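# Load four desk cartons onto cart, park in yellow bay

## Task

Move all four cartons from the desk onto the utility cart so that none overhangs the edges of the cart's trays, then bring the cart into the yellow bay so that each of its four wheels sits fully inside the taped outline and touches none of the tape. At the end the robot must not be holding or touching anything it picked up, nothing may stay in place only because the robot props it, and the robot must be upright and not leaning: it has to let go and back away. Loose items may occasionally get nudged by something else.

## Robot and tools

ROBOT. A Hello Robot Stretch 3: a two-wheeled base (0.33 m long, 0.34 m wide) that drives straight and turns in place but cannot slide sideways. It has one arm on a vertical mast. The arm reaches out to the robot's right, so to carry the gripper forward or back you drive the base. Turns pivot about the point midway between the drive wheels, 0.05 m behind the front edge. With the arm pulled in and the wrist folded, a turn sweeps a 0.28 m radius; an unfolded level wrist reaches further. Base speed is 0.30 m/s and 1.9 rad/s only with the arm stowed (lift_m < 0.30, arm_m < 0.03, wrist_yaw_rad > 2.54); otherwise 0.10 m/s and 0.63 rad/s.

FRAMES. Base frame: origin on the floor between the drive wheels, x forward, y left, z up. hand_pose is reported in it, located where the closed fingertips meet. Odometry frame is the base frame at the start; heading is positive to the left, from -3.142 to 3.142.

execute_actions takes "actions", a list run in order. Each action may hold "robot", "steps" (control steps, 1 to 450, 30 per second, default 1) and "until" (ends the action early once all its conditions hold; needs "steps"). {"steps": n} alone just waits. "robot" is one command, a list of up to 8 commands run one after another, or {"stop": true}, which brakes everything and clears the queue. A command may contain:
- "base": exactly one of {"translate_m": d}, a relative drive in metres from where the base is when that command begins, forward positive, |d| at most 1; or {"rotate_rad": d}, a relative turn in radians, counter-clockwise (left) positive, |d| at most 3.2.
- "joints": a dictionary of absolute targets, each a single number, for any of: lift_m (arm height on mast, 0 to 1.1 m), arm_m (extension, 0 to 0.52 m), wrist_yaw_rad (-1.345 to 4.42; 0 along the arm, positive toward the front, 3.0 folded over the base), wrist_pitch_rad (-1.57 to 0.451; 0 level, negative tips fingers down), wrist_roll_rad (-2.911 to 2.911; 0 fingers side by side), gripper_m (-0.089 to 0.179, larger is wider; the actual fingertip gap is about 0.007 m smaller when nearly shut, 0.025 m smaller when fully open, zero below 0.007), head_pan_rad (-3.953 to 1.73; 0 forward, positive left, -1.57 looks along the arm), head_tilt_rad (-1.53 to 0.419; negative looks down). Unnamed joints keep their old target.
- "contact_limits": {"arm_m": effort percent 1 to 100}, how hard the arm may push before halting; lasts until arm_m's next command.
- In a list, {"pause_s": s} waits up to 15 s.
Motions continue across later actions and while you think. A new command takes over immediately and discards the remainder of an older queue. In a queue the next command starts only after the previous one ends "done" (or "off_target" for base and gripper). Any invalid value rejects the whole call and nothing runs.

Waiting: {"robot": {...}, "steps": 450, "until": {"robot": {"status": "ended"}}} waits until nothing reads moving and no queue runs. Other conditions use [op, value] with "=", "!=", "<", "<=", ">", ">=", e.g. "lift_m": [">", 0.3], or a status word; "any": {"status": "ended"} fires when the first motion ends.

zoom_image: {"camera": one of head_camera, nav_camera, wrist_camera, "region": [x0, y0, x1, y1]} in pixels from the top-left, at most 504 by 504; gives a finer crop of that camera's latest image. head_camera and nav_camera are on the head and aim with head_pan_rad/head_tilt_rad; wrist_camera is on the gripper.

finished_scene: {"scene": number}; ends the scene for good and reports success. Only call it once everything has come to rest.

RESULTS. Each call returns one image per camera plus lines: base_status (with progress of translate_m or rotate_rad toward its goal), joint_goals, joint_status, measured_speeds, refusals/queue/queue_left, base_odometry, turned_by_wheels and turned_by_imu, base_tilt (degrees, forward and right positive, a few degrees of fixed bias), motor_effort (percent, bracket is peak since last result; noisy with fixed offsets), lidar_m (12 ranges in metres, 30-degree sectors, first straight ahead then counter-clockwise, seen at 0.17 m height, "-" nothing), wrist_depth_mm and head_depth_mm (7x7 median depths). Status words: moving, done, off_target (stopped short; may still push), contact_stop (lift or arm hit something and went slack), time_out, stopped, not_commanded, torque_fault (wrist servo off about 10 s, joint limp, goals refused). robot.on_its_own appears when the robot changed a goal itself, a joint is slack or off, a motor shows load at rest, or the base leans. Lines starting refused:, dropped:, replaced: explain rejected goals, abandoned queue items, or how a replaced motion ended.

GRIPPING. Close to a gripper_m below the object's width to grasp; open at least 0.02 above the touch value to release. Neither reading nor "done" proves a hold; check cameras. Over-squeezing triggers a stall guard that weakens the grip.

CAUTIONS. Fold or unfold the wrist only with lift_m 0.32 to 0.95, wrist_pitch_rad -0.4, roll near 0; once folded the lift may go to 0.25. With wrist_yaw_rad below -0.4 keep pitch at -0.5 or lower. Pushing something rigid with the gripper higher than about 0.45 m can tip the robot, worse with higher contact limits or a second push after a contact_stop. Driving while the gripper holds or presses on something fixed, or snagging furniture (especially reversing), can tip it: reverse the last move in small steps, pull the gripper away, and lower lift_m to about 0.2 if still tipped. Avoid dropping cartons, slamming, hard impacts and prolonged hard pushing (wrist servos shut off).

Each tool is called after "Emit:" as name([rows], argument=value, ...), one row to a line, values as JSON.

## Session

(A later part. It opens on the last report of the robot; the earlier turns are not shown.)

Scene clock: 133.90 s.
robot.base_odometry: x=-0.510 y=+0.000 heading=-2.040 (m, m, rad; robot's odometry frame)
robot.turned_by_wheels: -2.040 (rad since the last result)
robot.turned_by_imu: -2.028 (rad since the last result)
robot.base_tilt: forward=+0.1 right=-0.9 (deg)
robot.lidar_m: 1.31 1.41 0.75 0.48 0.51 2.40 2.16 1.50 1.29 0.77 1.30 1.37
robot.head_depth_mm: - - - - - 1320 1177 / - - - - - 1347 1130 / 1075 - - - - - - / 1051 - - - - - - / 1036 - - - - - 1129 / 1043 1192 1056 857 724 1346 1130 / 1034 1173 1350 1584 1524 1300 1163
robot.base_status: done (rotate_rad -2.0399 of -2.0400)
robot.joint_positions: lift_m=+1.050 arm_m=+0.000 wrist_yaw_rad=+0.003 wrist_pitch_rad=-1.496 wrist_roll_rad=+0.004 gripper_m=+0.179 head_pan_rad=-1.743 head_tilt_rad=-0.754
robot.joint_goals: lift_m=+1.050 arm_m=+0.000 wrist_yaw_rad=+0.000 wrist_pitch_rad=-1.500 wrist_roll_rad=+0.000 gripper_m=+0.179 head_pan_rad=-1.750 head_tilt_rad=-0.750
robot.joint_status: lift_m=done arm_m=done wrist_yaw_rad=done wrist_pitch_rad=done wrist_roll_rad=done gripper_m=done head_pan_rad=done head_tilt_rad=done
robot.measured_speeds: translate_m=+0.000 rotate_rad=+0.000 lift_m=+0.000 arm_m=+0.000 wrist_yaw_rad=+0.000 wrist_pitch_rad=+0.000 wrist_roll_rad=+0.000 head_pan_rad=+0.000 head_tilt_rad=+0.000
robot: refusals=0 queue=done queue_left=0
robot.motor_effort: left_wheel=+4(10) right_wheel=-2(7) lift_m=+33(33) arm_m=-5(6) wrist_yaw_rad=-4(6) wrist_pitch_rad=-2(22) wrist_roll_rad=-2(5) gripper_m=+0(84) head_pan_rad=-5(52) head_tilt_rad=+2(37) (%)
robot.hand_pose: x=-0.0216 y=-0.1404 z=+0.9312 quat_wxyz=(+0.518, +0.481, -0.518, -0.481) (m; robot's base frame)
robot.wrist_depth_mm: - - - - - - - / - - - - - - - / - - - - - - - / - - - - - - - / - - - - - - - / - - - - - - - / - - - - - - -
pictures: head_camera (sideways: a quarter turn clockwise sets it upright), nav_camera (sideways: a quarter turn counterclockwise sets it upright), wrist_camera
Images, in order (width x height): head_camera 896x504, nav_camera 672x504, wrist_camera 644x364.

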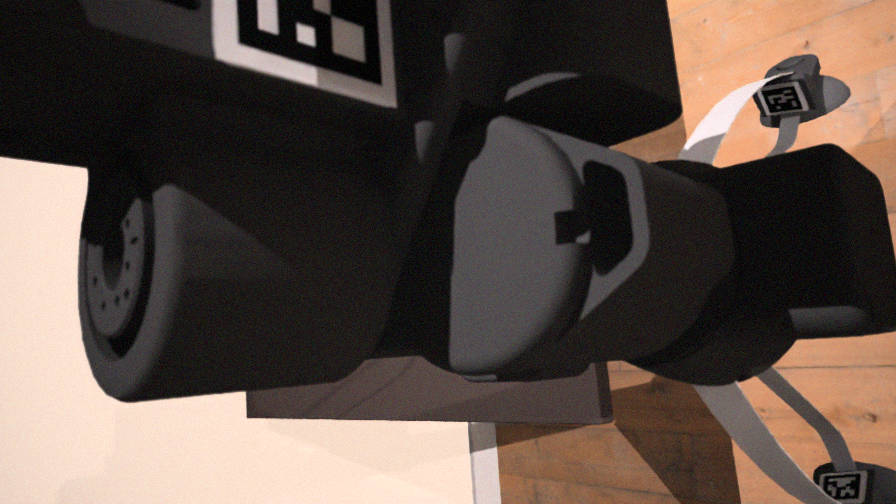

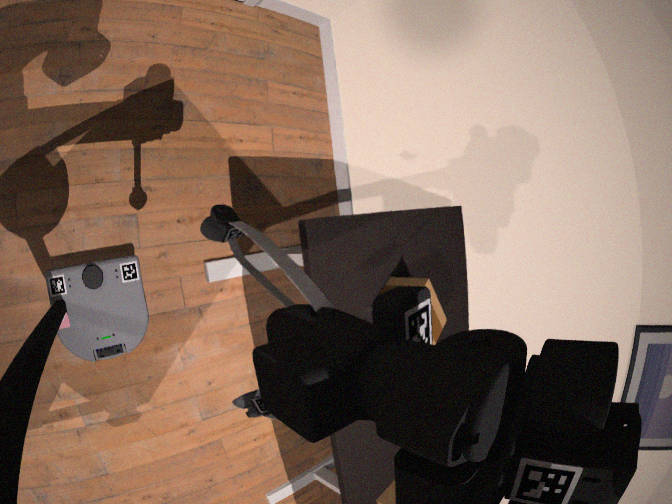

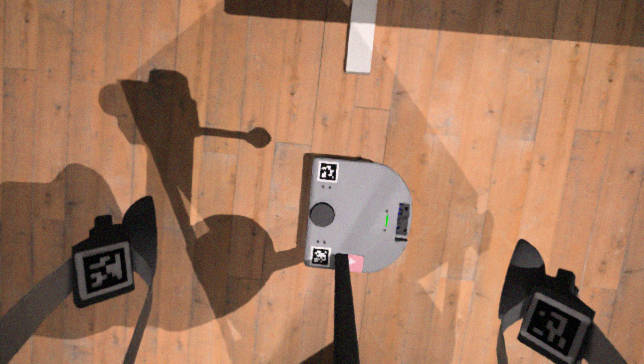

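Emit:
execute_actions([
  {"robot":{"base":{"translate_m":-0.15},"joints":{"wrist_pitch_rad":-0.9,"arm_m":0.3,"head_pan_rad":-1.5,"head_tilt_rad":-0.65}},"steps":300,"until":{"robot":{"status":"ended"}}},
])

Scene clock: 141.77 s.
robot.base_odometry: x=-0.442 y=+0.134 heading=-2.040 (m, m, rad; robot's odometry frame)
robot.turned_by_wheels: +0.000 (rad since the last result)
robot.turned_by_imu: -0.001 (rad since the last result)
robot.base_tilt: forward=+0.2 right=-0.9 (deg)
robot.lidar_m: 1.47 1.57 0.58 0.47 0.77 2.26 2.01 1.38 1.28 0.77 1.30 1.52
robot.head_depth_mm: - 1158 1238 819 763 1336 1224 / - - 1231 918 757 1328 1213 / 1012 - 1156 779 749 1341 1206 / 1046 1165 1190 789 744 1337 1197 / 1053 1181 1262 920 737 1291 1170 / 1062 1188 1341 986 732 1350 1188 / 1071 1194 1369 1575 1635 1347 1182
robot.base_status: done (translate_m -0.1500 of -0.1500)
robot.joint_positions: lift_m=+1.050 arm_m=+0.300 wrist_yaw_rad=+0.002 wrist_pitch_rad=-0.911 wrist_roll_rad=+0.004 gripper_m=+0.179 head_pan_rad=-1.507 head_tilt_rad=-0.655
robot.joint_goals: lift_m=+1.050 arm_m=+0.300 wrist_yaw_rad=+0.000 wrist_pitch_rad=-0.900 wrist_roll_rad=+0.000 gripper_m=+0.179 head_pan_rad=-1.500 head_tilt_rad=-0.650
robot.joint_status: lift_m=done arm_m=done wrist_yaw_rad=done wrist_pitch_rad=done wrist_roll_rad=done gripper_m=done head_pan_rad=done head_tilt_rad=done
robot.measured_speeds: translate_m=+0.000 rotate_rad=+0.000 lift_m=+0.000 arm_m=+0.000 wrist_yaw_rad=+0.000 wrist_pitch_rad=+0.000 wrist_roll_rad=+0.000 head_pan_rad=+0.000 head_tilt_rad=+0.000
robot: refusals=0 queue=done queue_left=0
robot.motor_effort: left_wheel=+4(6) right_wheel=-2(6) lift_m=+33(33) arm_m=+5(6) wrist_yaw_rad=-2(4) wrist_pitch_rad=+6(8) wrist_roll_rad=-3(2) gripper_m=+0(1) head_pan_rad=+4(30) head_tilt_rad=+4(15) (%)
robot.hand_pose: x=-0.0214 y=-0.5827 z=+0.9713 quat_wxyz=(+0.634, +0.311, -0.636, -0.311) (m; robot's base frame)
robot.wrist_depth_mm: 871 840 675 642 632 663 647 / - - 574 557 560 576 418 / - - 511 518 510 529 368 / - - 464 335 338 462 332 / - 435 434 313 362 406 314 / - 399 402 396 400 401 389 / - 373 368 367 371 371 377
pictures: head_camera (sideways: a quarter turn clockwise sets it upright), nav_camera (sideways: a quarter turn counterclockwise sets it upright), wrist_camera
Images, in order (width x height): head_camera 896x504, nav_camera 672x504, wrist_camera 644x364.

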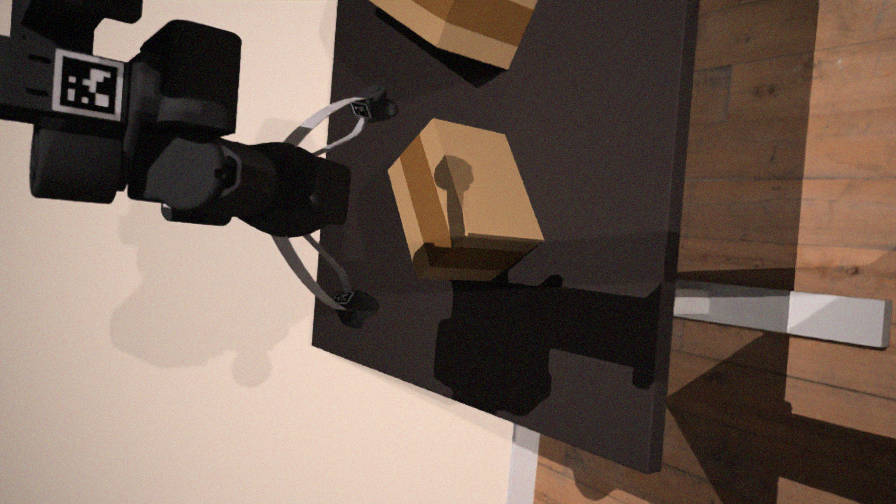

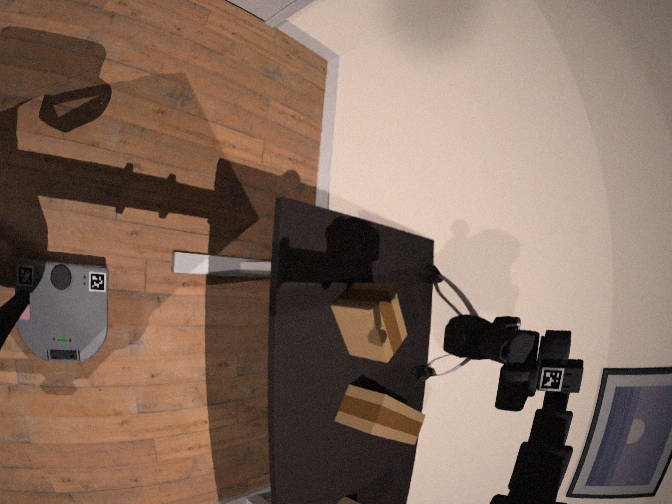

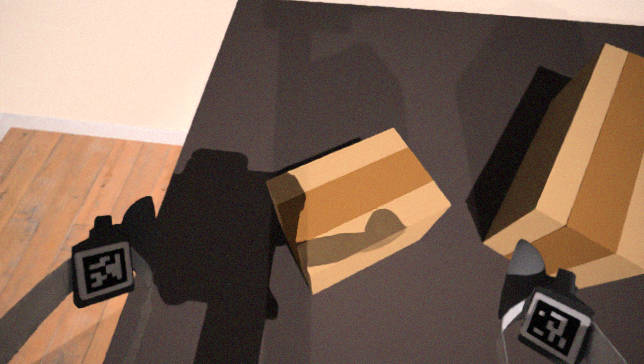

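Emit:
execute_actions([
  {"robot":{"base":{"translate_m":0.11},"joints":{"wrist_yaw_rad":-1.08,"arm_m":0.47,"lift_m":0.98,"head_pan_rad":-1.65,"head_tilt_rad":-0.6}},"steps":300,"until":{"robot":{"status":"ended"}}},
])

Scene clock: 159.57 s.
robot.base_odometry: x=-0.492 y=+0.035 heading=-2.040 (m, m, rad; robot's odometry frame)
robot.turned_by_wheels: +0.000 (rad since the last result)
robot.turned_by_imu: +0.000 (rad since the last result)
robot.base_tilt: forward=+0.2 right=-0.9 (deg)
robot.lidar_m: 1.36 1.44 0.70 0.47 0.58 2.36 2.13 1.46 1.28 0.77 1.30 1.41
robot.head_depth_mm: 1059 1179 - - 779 1368 1254 / 1049 1134 - 982 797 706 1235 / 1050 - 1274 789 763 700 1231 / 1041 - 1223 956 778 695 1229 / 1038 1127 1239 988 776 689 1207 / 1034 1135 1275 1379 794 686 1217 / 1022 1131 1262 1439 1618 1421 1208
robot.base_status: done (translate_m +0.1100 of +0.1100)
robot.joint_positions: lift_m=+0.980 arm_m=+0.470 wrist_yaw_rad=-1.077 wrist_pitch_rad=-0.911 wrist_roll_rad=+0.004 gripper_m=+0.179 head_pan_rad=-1.643 head_tilt_rad=-0.606
robot.joint_goals: lift_m=+0.980 arm_m=+0.470 wrist_yaw_rad=-1.080 wrist_pitch_rad=-0.900 wrist_roll_rad=+0.000 gripper_m=+0.179 head_pan_rad=-1.650 head_tilt_rad=-0.600
robot.joint_status: lift_m=done arm_m=done wrist_yaw_rad=done wrist_pitch_rad=done wrist_roll_rad=done gripper_m=done head_pan_rad=done head_tilt_rad=done
robot.measured_speeds: translate_m=+0.000 rotate_rad=+0.000 lift_m=+0.000 arm_m=+0.000 wrist_yaw_rad=+0.000 wrist_pitch_rad=+0.000 wrist_roll_rad=+0.000 head_pan_rad=+0.000 head_tilt_rad=+0.000
robot: refusals=0 queue=done queue_left=0
robot.motor_effort: left_wheel=+3(9) right_wheel=-2(3) lift_m=+26(33) arm_m=+5(4) wrist_yaw_rad=-3(6) wrist_pitch_rad=+5(6) wrist_roll_rad=-3(2) gripper_m=+0(0) head_pan_rad=-4(23) head_tilt_rad=+4(13) (%)
robot.hand_pose: x=-0.1430 y=-0.6799 z=+0.9016 quat_wxyz=(+0.384, -0.059, -0.705, -0.593) (m; robot's base frame)
robot.wrist_depth_mm: 476 531 532 482 347 527 538 / 478 467 468 461 325 337 474 / 425 422 423 426 387 421 431 / 385 389 389 254 382 392 387 / 353 363 356 233 349 359 366 / 335 324 329 216 323 337 344 / 302 306 303 202 208 303 966
pictures: head_camera (sideways: a quarter turn clockwise sets it upright), nav_camera (sideways: a quarter turn counterclockwise sets it upright), wrist_camera
Images, in order (width x height): head_camera 896x504, nav_camera 672x504, wrist_camera 644x364.

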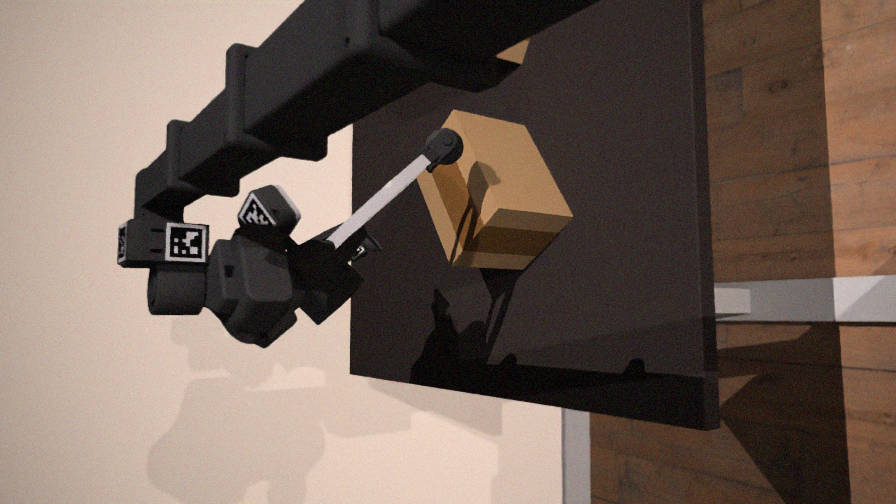

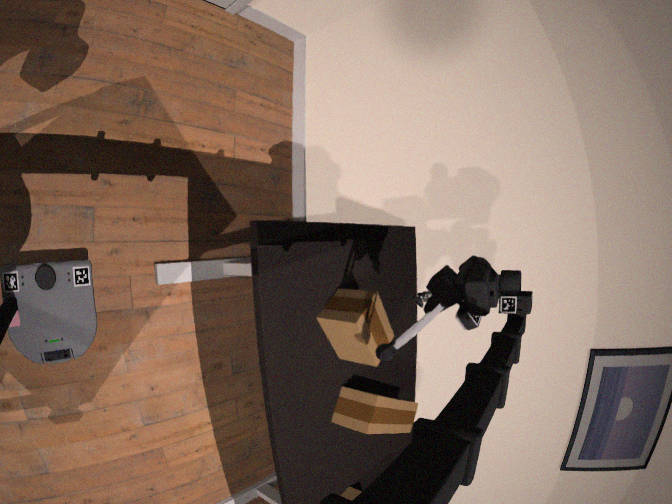

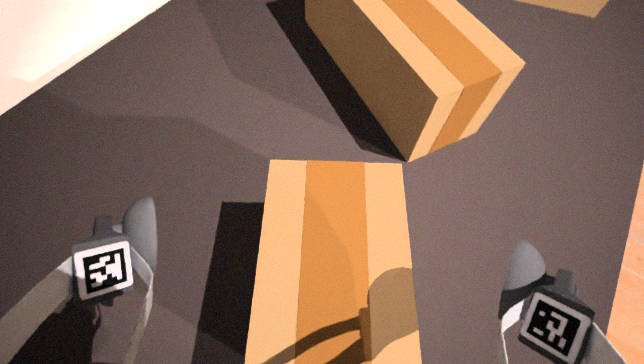

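Well aligned. Lower and grip.

Emit:
execute_actions([
  {"robot":[{"joints":{"lift_m":0.87}},{"joints":{"gripper_m":0.06}}],"steps":300,"until":{"robot":{"status":"ended"}}},
])

Scene clock: 164.03 s.
robot.base_odometry: x=-0.492 y=+0.035 heading=-2.040 (m, m, rad; robot's odometry frame)
robot.turned_by_wheels: +0.000 (rad since the last result)
robot.turned_by_imu: +0.000 (rad since the last result)
robot.base_tilt: forward=+0.1 right=-0.9 (deg)
robot.lidar_m: 1.36 1.44 0.71 0.47 0.58 2.36 2.12 1.47 1.29 0.77 1.30 1.41
robot.head_depth_mm: 1064 1181 1301 900 847 - - / 1054 1172 1288 1118 - 1361 1245 / 1049 1163 1262 815 768 700 1236 / 1040 1157 - 803 779 693 1230 / 1037 1152 1236 955 777 690 1214 / 1032 1141 1274 1372 799 686 1217 / 1020 1132 1269 1443 1638 1418 1208
robot.base_status: done (translate_m +0.1100 of +0.1100)
robot.joint_positions: lift_m=+0.870 arm_m=+0.470 wrist_yaw_rad=-1.086 wrist_pitch_rad=-0.901 wrist_roll_rad=-0.002 gripper_m=+0.062 head_pan_rad=-1.643 head_tilt_rad=-0.606
robot.joint_goals: lift_m=+0.870 arm_m=+0.470 wrist_yaw_rad=-1.080 wrist_pitch_rad=-0.900 wrist_roll_rad=+0.000 gripper_m=+0.060 head_pan_rad=-1.650 head_tilt_rad=-0.600
robot.joint_status: lift_m=done arm_m=done wrist_yaw_rad=done wrist_pitch_rad=done wrist_roll_rad=done gripper_m=done head_pan_rad=done head_tilt_rad=done
robot.measured_speeds: translate_m=+0.000 rotate_rad=+0.000 lift_m=+0.000 arm_m=+0.000 wrist_yaw_rad=+0.000 wrist_pitch_rad=+0.000 wrist_roll_rad=+0.000 head_pan_rad=+0.000 head_tilt_rad=+0.000
robot: refusals=0 queue=done queue_left=0
robot.motor_effort: left_wheel=+3(3) right_wheel=-3(3) lift_m=+24(26) arm_m=+5(5) wrist_yaw_rad=+6(7) wrist_pitch_rad=+1(6) wrist_roll_rad=+1(2) gripper_m=-47(96) head_pan_rad=-4(5) head_tilt_rad=+4(4) (%)
robot.hand_pose: x=-0.1456 y=-0.6798 z=+0.7932 quat_wxyz=(+0.387, -0.064, -0.703, -0.593) (m; robot's base frame)
robot.wrist_depth_mm: 361 362 366 366 286 249 377 / 321 323 308 160 162 316 328 / 289 295 148 145 147 300 297 / 267 263 132 132 133 270 271 / 242 248 122 121 123 246 246 / 228 219 112 112 113 115 229 / 206 205 104 104 105 108 214
pictures: head_camera (sideways: a quarter turn clockwise sets it upright), nav_camera (sideways: a quarter turn counterclockwise sets it upright), wrist_camera
Images, in order (width x height): head_camera 896x504, nav_camera 672x504, wrist_camera 644x364.

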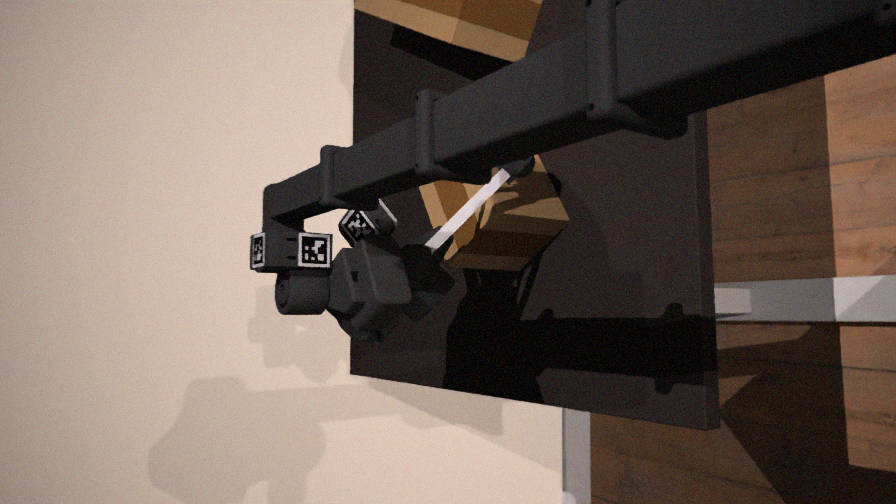

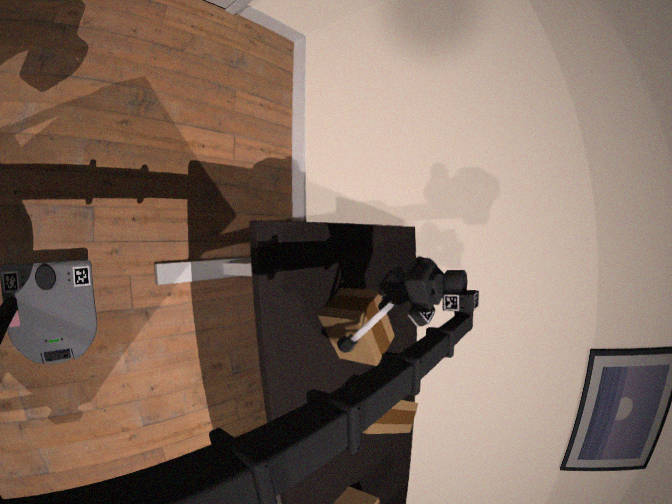

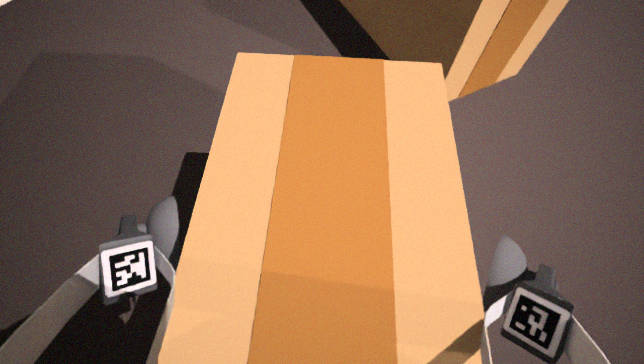

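Emit:
zoom_image(camera="head_camera", region=[400, 130, 600, 290])

Emit:
zoom_image(camera="wrist_camera", region=[90, 170, 590, 364])

Region (400, 130, 600, 290) of head_camera's 896x504 image, scaled by 2.520, with more detail than that image has; it fills the top 403 rows of this view, and the rest is white.

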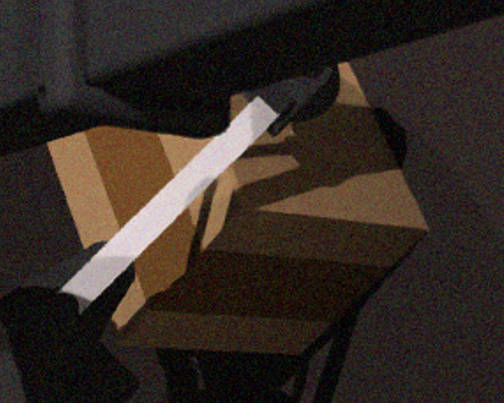

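Region (90, 170, 590, 364) of wrist_camera's 644x364 image, scaled by 1.008.

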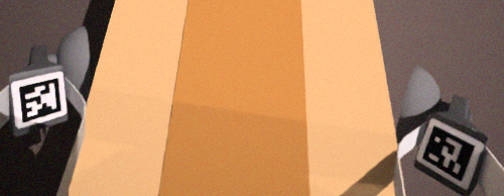

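Emit:
execute_actions([
  {"robot":[{"joints":{"gripper_m":0.16}},{"joints":{"lift_m":0.895}},{"joints":{"gripper_m":0.05}}],"steps":300,"until":{"robot":{"status":"ended"}}},
])

Scene clock: 172.27 s.
robot.base_odometry: x=-0.492 y=+0.035 heading=-2.040 (m, m, rad; robot's odometry frame)
robot.turned_by_wheels: +0.000 (rad since the last result)
robot.turned_by_imu: -0.001 (rad since the last result)
robot.base_tilt: forward=+0.1 right=-0.9 (deg)
robot.lidar_m: 1.36 1.45 0.71 0.47 0.58 2.36 2.12 1.47 1.28 0.77 1.30 1.41
robot.head_depth_mm: 1063 1179 1299 901 - - 1224 / 1056 1170 1285 - - 1355 1243 / 1049 1162 - 806 773 698 1240 / 1039 1139 - 795 776 694 1227 / 1038 1149 1245 985 776 688 1210 / 1031 1136 1279 1378 797 686 1215 / 1027 1131 1271 1448 1633 1428 1204
robot.base_status: done (translate_m +0.1100 of +0.1100)
robot.joint_positions: lift_m=+0.895 arm_m=+0.470 wrist_yaw_rad=-1.082 wrist_pitch_rad=-0.916 wrist_roll_rad=-0.002 gripper_m=+0.051 head_pan_rad=-1.643 head_tilt_rad=-0.606
robot.joint_goals: lift_m=+0.895 arm_m=+0.470 wrist_yaw_rad=-1.080 wrist_pitch_rad=-0.900 wrist_roll_rad=+0.000 gripper_m=+0.050 head_pan_rad=-1.650 head_tilt_rad=-0.600
robot.joint_status: lift_m=done arm_m=done wrist_yaw_rad=done wrist_pitch_rad=done wrist_roll_rad=done gripper_m=done head_pan_rad=done head_tilt_rad=done
robot.measured_speeds: translate_m=+0.000 rotate_rad=+0.000 lift_m=+0.000 arm_m=+0.000 wrist_yaw_rad=+0.000 wrist_pitch_rad=+0.000 wrist_roll_rad=+0.000 head_pan_rad=+0.000 head_tilt_rad=+0.000
robot: refusals=0 queue=done queue_left=0
robot.motor_effort: left_wheel=+4(4) right_wheel=-1(3) lift_m=+33(34) arm_m=+4(5) wrist_yaw_rad=+2(6) wrist_pitch_rad=+9(8) wrist_roll_rad=+1(1) gripper_m=-23(97) head_pan_rad=-5(4) head_tilt_rad=+4(4) (%)
robot.hand_pose: x=-0.1423 y=-0.6787 z=+0.8156 quat_wxyz=(+0.383, -0.058, -0.704, -0.595) (m; robot's base frame)
robot.wrist_depth_mm: 386 390 388 383 288 251 398 / 347 347 349 351 304 341 361 / 313 319 300 171 175 319 321 / 287 288 160 155 158 290 293 / 264 263 142 143 145 270 270 / 245 243 132 132 134 252 249 / 230 230 123 123 124 229 232
pictures: head_camera (sideways: a quarter turn clockwise sets it upright), nav_camera (sideways: a quarter turn counterclockwise sets it upright), wrist_camera
Images, in order (width x height): head_camera 896x504, nav_camera 672x504, wrist_camera 644x364.

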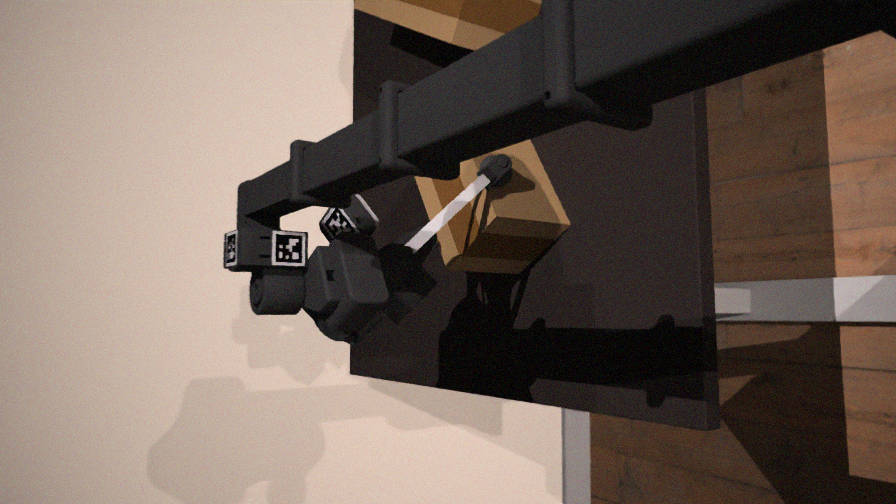

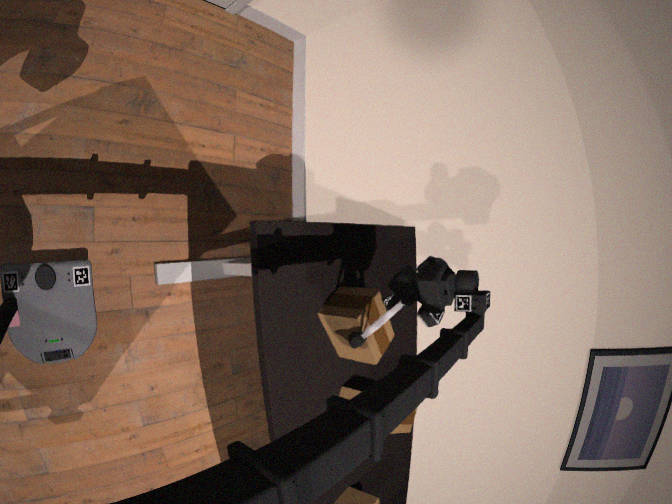

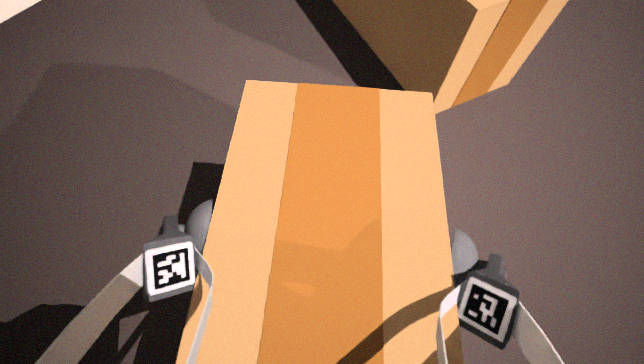

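Emit:
execute_actions([
  {"robot":[{"joints":{"gripper_m":0.0}},{"joints":{"lift_m":1.09,"head_pan_rad":-2.4,"head_tilt_rad":-0.5}}],"steps":300,"until":{"robot":{"status":"ended"}}},
])

Scene clock: 183.37 s.
robot.base_odometry: x=-0.492 y=+0.035 heading=-2.040 (m, m, rad; robot's odometry frame)
robot.turned_by_wheels: +0.000 (rad since the last result)
robot.turned_by_imu: -0.001 (rad since the last result)
robot.base_tilt: forward=+0.2 right=-0.9 (deg)
robot.lidar_m: 1.36 1.45 0.71 0.47 0.58 2.36 2.12 1.47 1.29 0.77 1.30 1.41
robot.head_depth_mm: - - - 2473 2004 1591 1323 / - - - 1152 1989 1578 1304 / - - - 1076 1789 1570 1298 / - - - 1092 907 1564 1294 / - - 1470 1169 868 1471 1285 / - - - 1100 857 728 1289 / - - 1360 953 835 682 1246
robot.base_status: done (translate_m +0.1100 of +0.1100)
robot.joint_positions: lift_m=+1.090 arm_m=+0.470 wrist_yaw_rad=-1.082 wrist_pitch_rad=-0.925 wrist_roll_rad=-0.002 gripper_m=+0.013 head_pan_rad=-2.393 head_tilt_rad=-0.508
robot.joint_goals: lift_m=+1.090 arm_m=+0.470 wrist_yaw_rad=-1.080 wrist_pitch_rad=-0.900 wrist_roll_rad=+0.000 gripper_m=+0.011 head_pan_rad=-2.400 head_tilt_rad=-0.500
robot.joint_status: lift_m=done arm_m=done wrist_yaw_rad=done wrist_pitch_rad=done wrist_roll_rad=done gripper_m=done head_pan_rad=done head_tilt_rad=done
robot.measured_speeds: translate_m=+0.000 rotate_rad=+0.000 lift_m=+0.000 arm_m=+0.000 wrist_yaw_rad=+0.000 wrist_pitch_rad=+0.000 wrist_roll_rad=+0.000 head_pan_rad=+0.000 head_tilt_rad=+0.000
robot: refusals=0 queue=done queue_left=0
robot.on_its_own: gripper_m is held at +0.011, not at your +0.000, by its stall guard, which is still easing
robot.motor_effort: left_wheel=+2(3) right_wheel=-2(2) lift_m=+36(33) arm_m=+4(4) wrist_yaw_rad=+2(3) wrist_pitch_rad=+13(15) wrist_roll_rad=+1(1) gripper_m=-34(96) head_pan_rad=-4(51) head_tilt_rad=+5(16) (%)
robot.hand_pose: x=-0.1407 y=-0.6778 z=+1.0093 quat_wxyz=(+0.381, -0.055, -0.704, -0.597) (m; robot's base frame)
robot.wrist_depth_mm: 485 580 680 534 675 621 671 / 525 611 605 475 451 620 619 / 544 548 534 172 178 562 579 / 508 501 160 155 158 515 - / 464 463 142 143 145 470 - / 431 429 132 132 134 442 - / 403 400 122 123 124 397 -
pictures: head_camera (sideways: a quarter turn clockwise sets it upright), nav_camera (sideways: a quarter turn counterclockwise sets it upright), wrist_camera
Images, in order (width x height): head_camera 896x504, nav_camera 672x504, wrist_camera 644x364.

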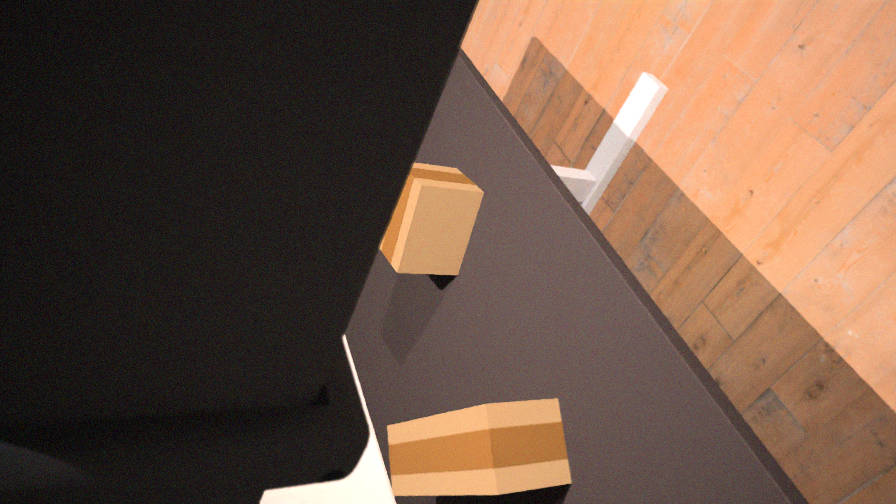

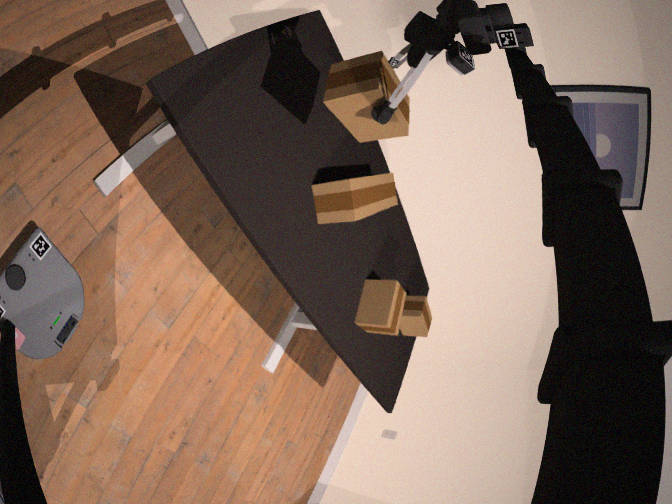

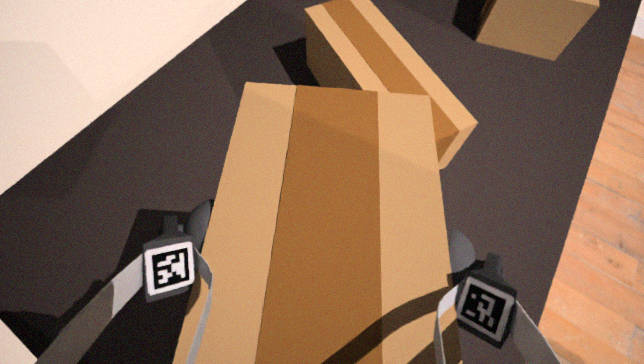

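Emit:
execute_actions([
  {"robot":{"base":{"rotate_rad":3.18},"joints":{"gripper_m":0.03,"lift_m":1.1,"wrist_yaw_rad":-0.89,"arm_m":0.49,"head_pan_rad":-1.45,"head_tilt_rad":-0.6}},"steps":300,"until":{"robot":{"status":"ended"}}},
])

Scene clock: 203.17 s.
robot.base_odometry: x=-0.492 y=+0.035 heading=+1.140 (m, m, rad; robot's odometry frame)
robot.turned_by_wheels: +3.180 (rad since the last result)
robot.turned_by_imu: +3.155 (rad since the last result)
robot.base_tilt: forward=+0.1 right=-0.9 (deg)
robot.lidar_m: 2.12 1.47 1.28 0.77 1.31 1.40 1.36 1.45 0.69 0.47 0.61 2.36
robot.head_depth_mm: 2959 3207 715 814 1665 1462 1259 / - - 671 805 1055 1143 1232 / 2965 2817 1138 894 742 980 1169 / 3015 2794 1191 890 663 859 1091 / 3017 2803 1156 881 740 949 1133 / 3090 2827 1100 904 1152 1337 1222 / 3098 2903 2658 2058 1687 1430 1216
robot.base_status: done (rotate_rad +3.1799 of +3.1800)
robot.joint_positions: lift_m=+1.099 arm_m=+0.490 wrist_yaw_rad=-0.892 wrist_pitch_rad=-0.927 wrist_roll_rad=-0.002 gripper_m=+0.057 head_pan_rad=-1.457 head_tilt_rad=-0.592
robot.joint_goals: lift_m=+1.100 arm_m=+0.490 wrist_yaw_rad=-0.890 wrist_pitch_rad=-0.900 wrist_roll_rad=+0.000 gripper_m=+0.056 head_pan_rad=-1.450 head_tilt_rad=-0.600
robot.joint_status: lift_m=done arm_m=done wrist_yaw_rad=done wrist_pitch_rad=done wrist_roll_rad=done gripper_m=done head_pan_rad=done head_tilt_rad=done
robot.measured_speeds: translate_m=+0.000 rotate_rad=+0.000 lift_m=+0.000 arm_m=+0.000 wrist_yaw_rad=+0.000 wrist_pitch_rad=+0.000 wrist_roll_rad=+0.000 head_pan_rad=+0.000 head_tilt_rad=+0.000
robot: refusals=0 queue=done queue_left=0
robot.on_its_own: gripper_m is held at +0.056, not at your +0.030, by its stall guard, which is still easing
robot.motor_effort: left_wheel=-1(11) right_wheel=+2(9) lift_m=+36(37) arm_m=+3(5) wrist_yaw_rad=+1(7) wrist_pitch_rad=+14(14) wrist_roll_rad=+1(1) gripper_m=-20(100) head_pan_rad=+5(53) head_tilt_rad=-5(19) (%)
robot.hand_pose: x=-0.1261 y=-0.7190 z=+1.0186 quat_wxyz=(+0.435, +0.013, -0.706, -0.558) (m; robot's base frame)
robot.wrist_depth_mm: - - - - - - - / - - - - - - - / - - 380 174 179 - - / 429 425 161 157 160 - - / 393 403 143 143 146 - - / 372 365 131 132 134 - - / 346 341 122 123 124 - -
pictures: head_camera (sideways: a quarter turn clockwise sets it upright), nav_camera (sideways: a quarter turn counterclockwise sets it upright), wrist_camera
Images, in order (width x height): head_camera 896x504, nav_camera 672x504, wrist_camera 644x364.

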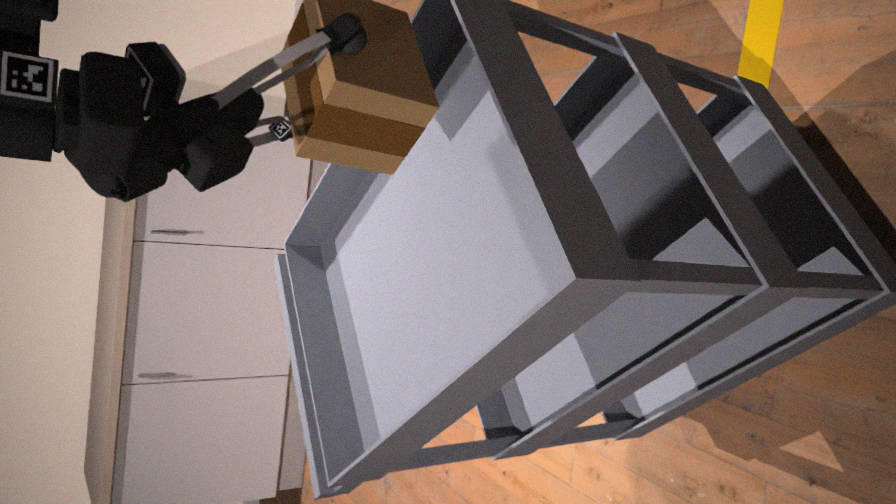

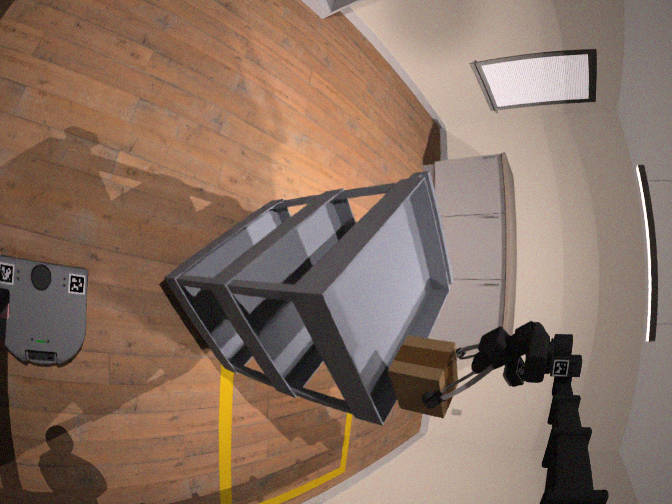

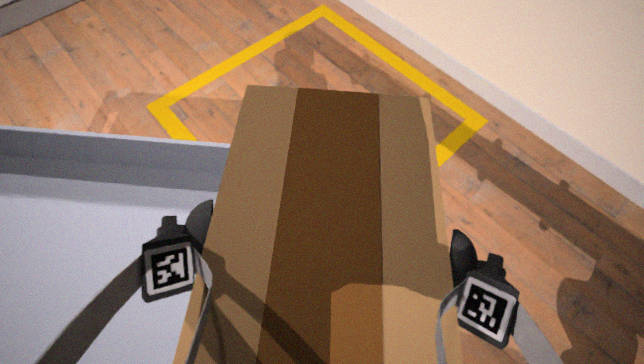

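Emit:
execute_actions([
  {"robot":[{"base":{"translate_m":0.03},"joints":{"arm_m":0.52,"head_pan_rad":-1.65}},{"joints":{"lift_m":0.985}}],"steps":300,"until":{"robot":{"status":"ended"}}},
])

Scene clock: 210.93 s.
robot.base_odometry: x=-0.479 y=+0.063 heading=+1.140 (m, m, rad; robot's odometry frame)
robot.turned_by_wheels: +0.000 (rad since the last result)
robot.turned_by_imu: -0.001 (rad since the last result)
robot.base_tilt: forward=+0.1 right=-0.9 (deg)
robot.lidar_m: 2.10 1.44 1.28 0.77 1.31 1.43 1.38 1.49 0.65 0.47 0.67 2.34
robot.head_depth_mm: 3067 3392 - - 1778 1494 1259 / 3071 3241 - 907 1709 1476 1247 / 3036 3436 3293 794 1104 1212 1243 / 2964 - 1103 788 761 972 1162 / 2992 2693 1166 879 652 830 978 / 2917 2702 1151 874 728 964 1155 / 2900 2735 1084 865 1105 1290 1216
robot.base_status: done (translate_m +0.0300 of +0.0300)
robot.joint_positions: lift_m=+0.985 arm_m=+0.519 wrist_yaw_rad=-0.892 wrist_pitch_rad=-0.927 wrist_roll_rad=-0.002 gripper_m=+0.060 head_pan_rad=-1.643 head_tilt_rad=-0.592
robot.joint_goals: lift_m=+0.985 arm_m=+0.520 wrist_yaw_rad=-0.890 wrist_pitch_rad=-0.900 wrist_roll_rad=+0.000 gripper_m=+0.059 head_pan_rad=-1.650 head_tilt_rad=-0.600
robot.joint_status: lift_m=done arm_m=done wrist_yaw_rad=done wrist_pitch_rad=done wrist_roll_rad=done gripper_m=done head_pan_rad=done head_tilt_rad=done
robot.measured_speeds: translate_m=+0.000 rotate_rad=+0.000 lift_m=+0.000 arm_m=+0.000 wrist_yaw_rad=+0.000 wrist_pitch_rad=+0.000 wrist_roll_rad=+0.000 head_pan_rad=+0.000 head_tilt_rad=+0.000
robot: refusals=0 queue=done queue_left=0
robot.on_its_own: gripper_m is held at +0.059, not at your +0.030, by its stall guard, which is not easing now
robot.motor_effort: left_wheel=-3(6) right_wheel=+2(7) lift_m=+29(35) arm_m=+5(5) wrist_yaw_rad=+2(1) wrist_pitch_rad=+14(14) wrist_roll_rad=+1(1) gripper_m=-20(21) head_pan_rad=-4(26) head_tilt_rad=-5(5) (%)
robot.hand_pose: x=-0.1261 y=-0.7481 z=+0.9043 quat_wxyz=(+0.435, +0.013, -0.706, -0.558) (m; robot's base frame)
robot.wrist_depth_mm: - - - - - - - / 302 299 295 280 - - - / 327 331 320 174 182 - - / 297 302 162 157 162 - - / 280 279 144 144 147 267 - / 257 258 131 133 134 - - / 244 242 122 123 124 227 980
pictures: head_camera (sideways: a quarter turn clockwise sets it upright), nav_camera (sideways: a quarter turn counterclockwise sets it upright), wrist_camera
Images, in order (width x height): head_camera 896x504, nav_camera 672x504, wrist_camera 644x364.

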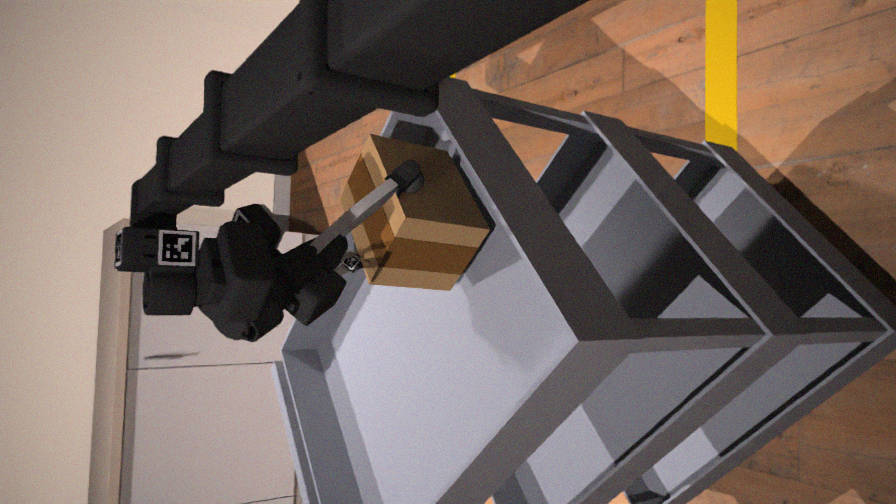

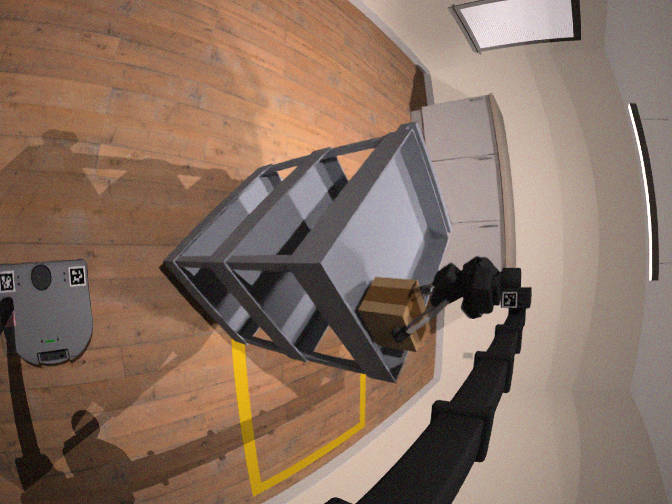

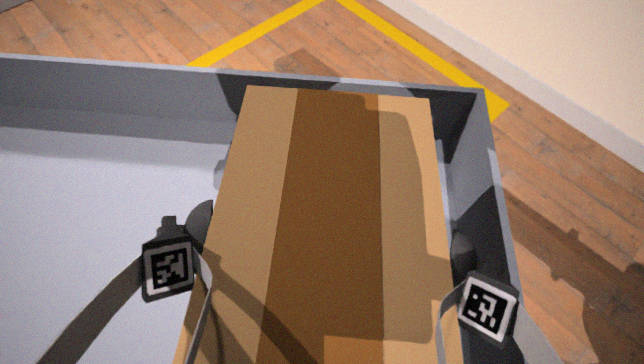

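Emit:
execute_actions([
  {"robot":[{"joints":{"lift_m":0.972}},{"joints":{"gripper_m":0.15}},{"joints":{"lift_m":1.04}},{"base":{"rotate_rad":1.07},"joints":{"arm_m":0.3,"wrist_yaw_rad":0.0,"gripper_m":0.179}},{"base":{"translate_m":0.22}},{"base":{"rotate_rad":1.59},"joints":{"arm_m":0.42,"lift_m":0.99,"head_pan_rad":-1.45}}],"steps":450,"until":{"robot":{"status":"ended"}}},
])

Scene clock: 241.10 s.
robot.base_odometry: x=-0.611 y=+0.239 heading=-2.483 (m, m, rad; robot's odometry frame)
robot.turned_by_wheels: +2.660 (rad since the last result)
robot.turned_by_imu: +2.640 (rad since the last result)
robot.base_tilt: forward=+0.1 right=-0.9 (deg)
robot.lidar_m: 1.52 1.49 1.60 0.76 0.70 2.99 2.04 2.26 1.26 1.07 0.58 1.11
robot.head_depth_mm: 1028 1113 1291 1058 813 661 599 / 987 - 1281 1043 805 657 579 / 953 1045 - 819 679 653 552 / 919 1020 1152 977 720 648 548 / 891 984 1104 1009 786 642 545 / 863 953 1056 1001 777 638 543 / 835 919 1015 990 774 635 540
robot.base_status: done (rotate_rad +1.5899 of +1.5900)
robot.joint_positions: lift_m=+0.990 arm_m=+0.420 wrist_yaw_rad=-0.002 wrist_pitch_rad=-0.910 wrist_roll_rad=-0.002 gripper_m=+0.179 head_pan_rad=-1.457 head_tilt_rad=-0.593
robot.joint_goals: lift_m=+0.990 arm_m=+0.420 wrist_yaw_rad=+0.000 wrist_pitch_rad=-0.900 wrist_roll_rad=+0.000 gripper_m=+0.179 head_pan_rad=-1.450 head_tilt_rad=-0.600
robot.joint_status: lift_m=done arm_m=done wrist_yaw_rad=done wrist_pitch_rad=done wrist_roll_rad=done gripper_m=done head_pan_rad=done head_tilt_rad=done
robot.measured_speeds: translate_m=+0.000 rotate_rad=+0.000 lift_m=+0.000 arm_m=+0.000 wrist_yaw_rad=+0.000 wrist_pitch_rad=+0.000 wrist_roll_rad=+0.000 head_pan_rad=+0.000 head_tilt_rad=+0.000
robot: refusals=0 queue=done queue_left=0
robot.motor_effort: left_wheel=-2(12) right_wheel=+2(9) lift_m=+26(29) arm_m=+4(4) wrist_yaw_rad=+2(5) wrist_pitch_rad=+5(15) wrist_roll_rad=+1(0) gripper_m=+0(85) head_pan_rad=+5(28) head_tilt_rad=-4(5) (%)
robot.hand_pose: x=-0.0219 y=-0.7028 z=+0.9117 quat_wxyz=(+0.636, +0.311, -0.634, -0.311) (m; robot's base frame)
robot.wrist_depth_mm: 407 437 489 524 544 551 554 / 465 482 487 484 483 489 492 / 427 437 434 421 437 442 443 / 400 394 396 268 391 403 407 / 359 370 366 243 356 376 368 / 335 333 335 226 332 340 344 / 310 314 310 210 308 317 316
pictures: head_camera (sideways: a quarter turn clockwise sets it upright), nav_camera (sideways: a quarter turn counterclockwise sets it upright), wrist_camera
Images, in order (width x height): head_camera 896x504, nav_camera 672x504, wrist_camera 644x364.

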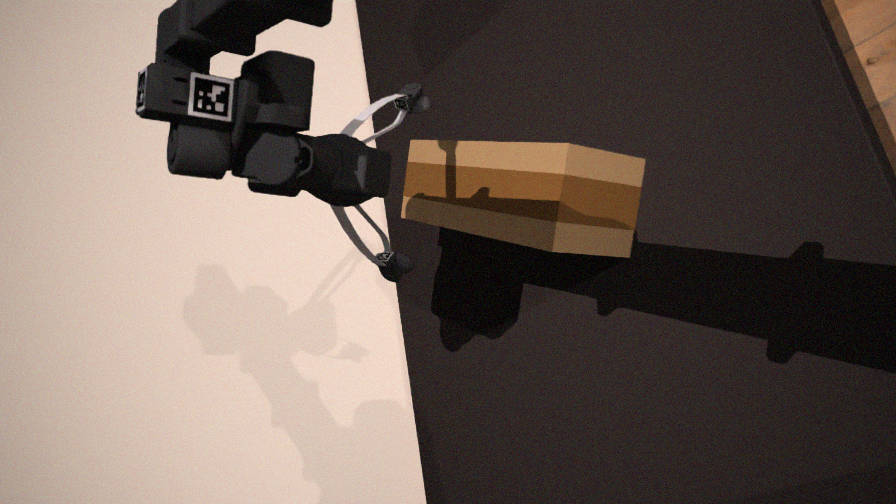

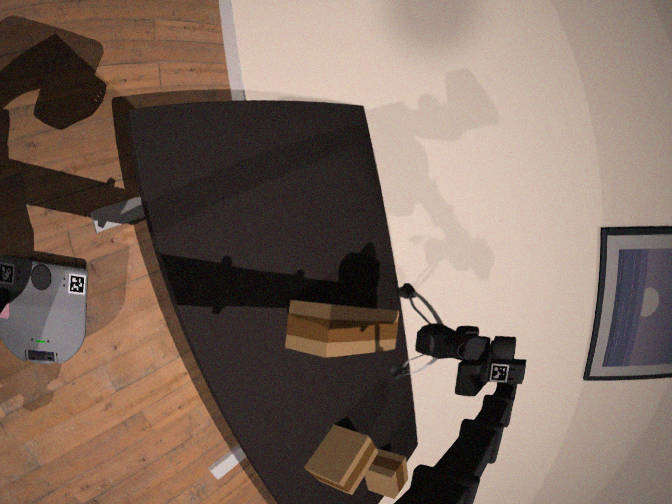

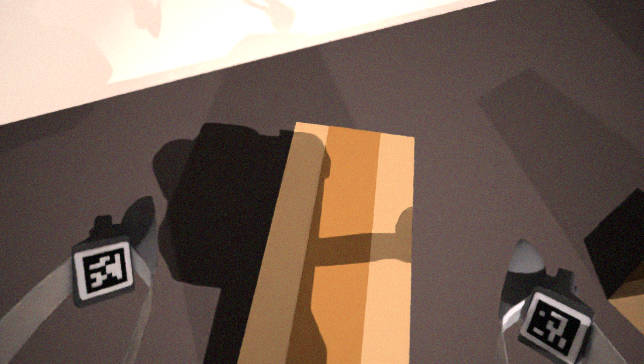

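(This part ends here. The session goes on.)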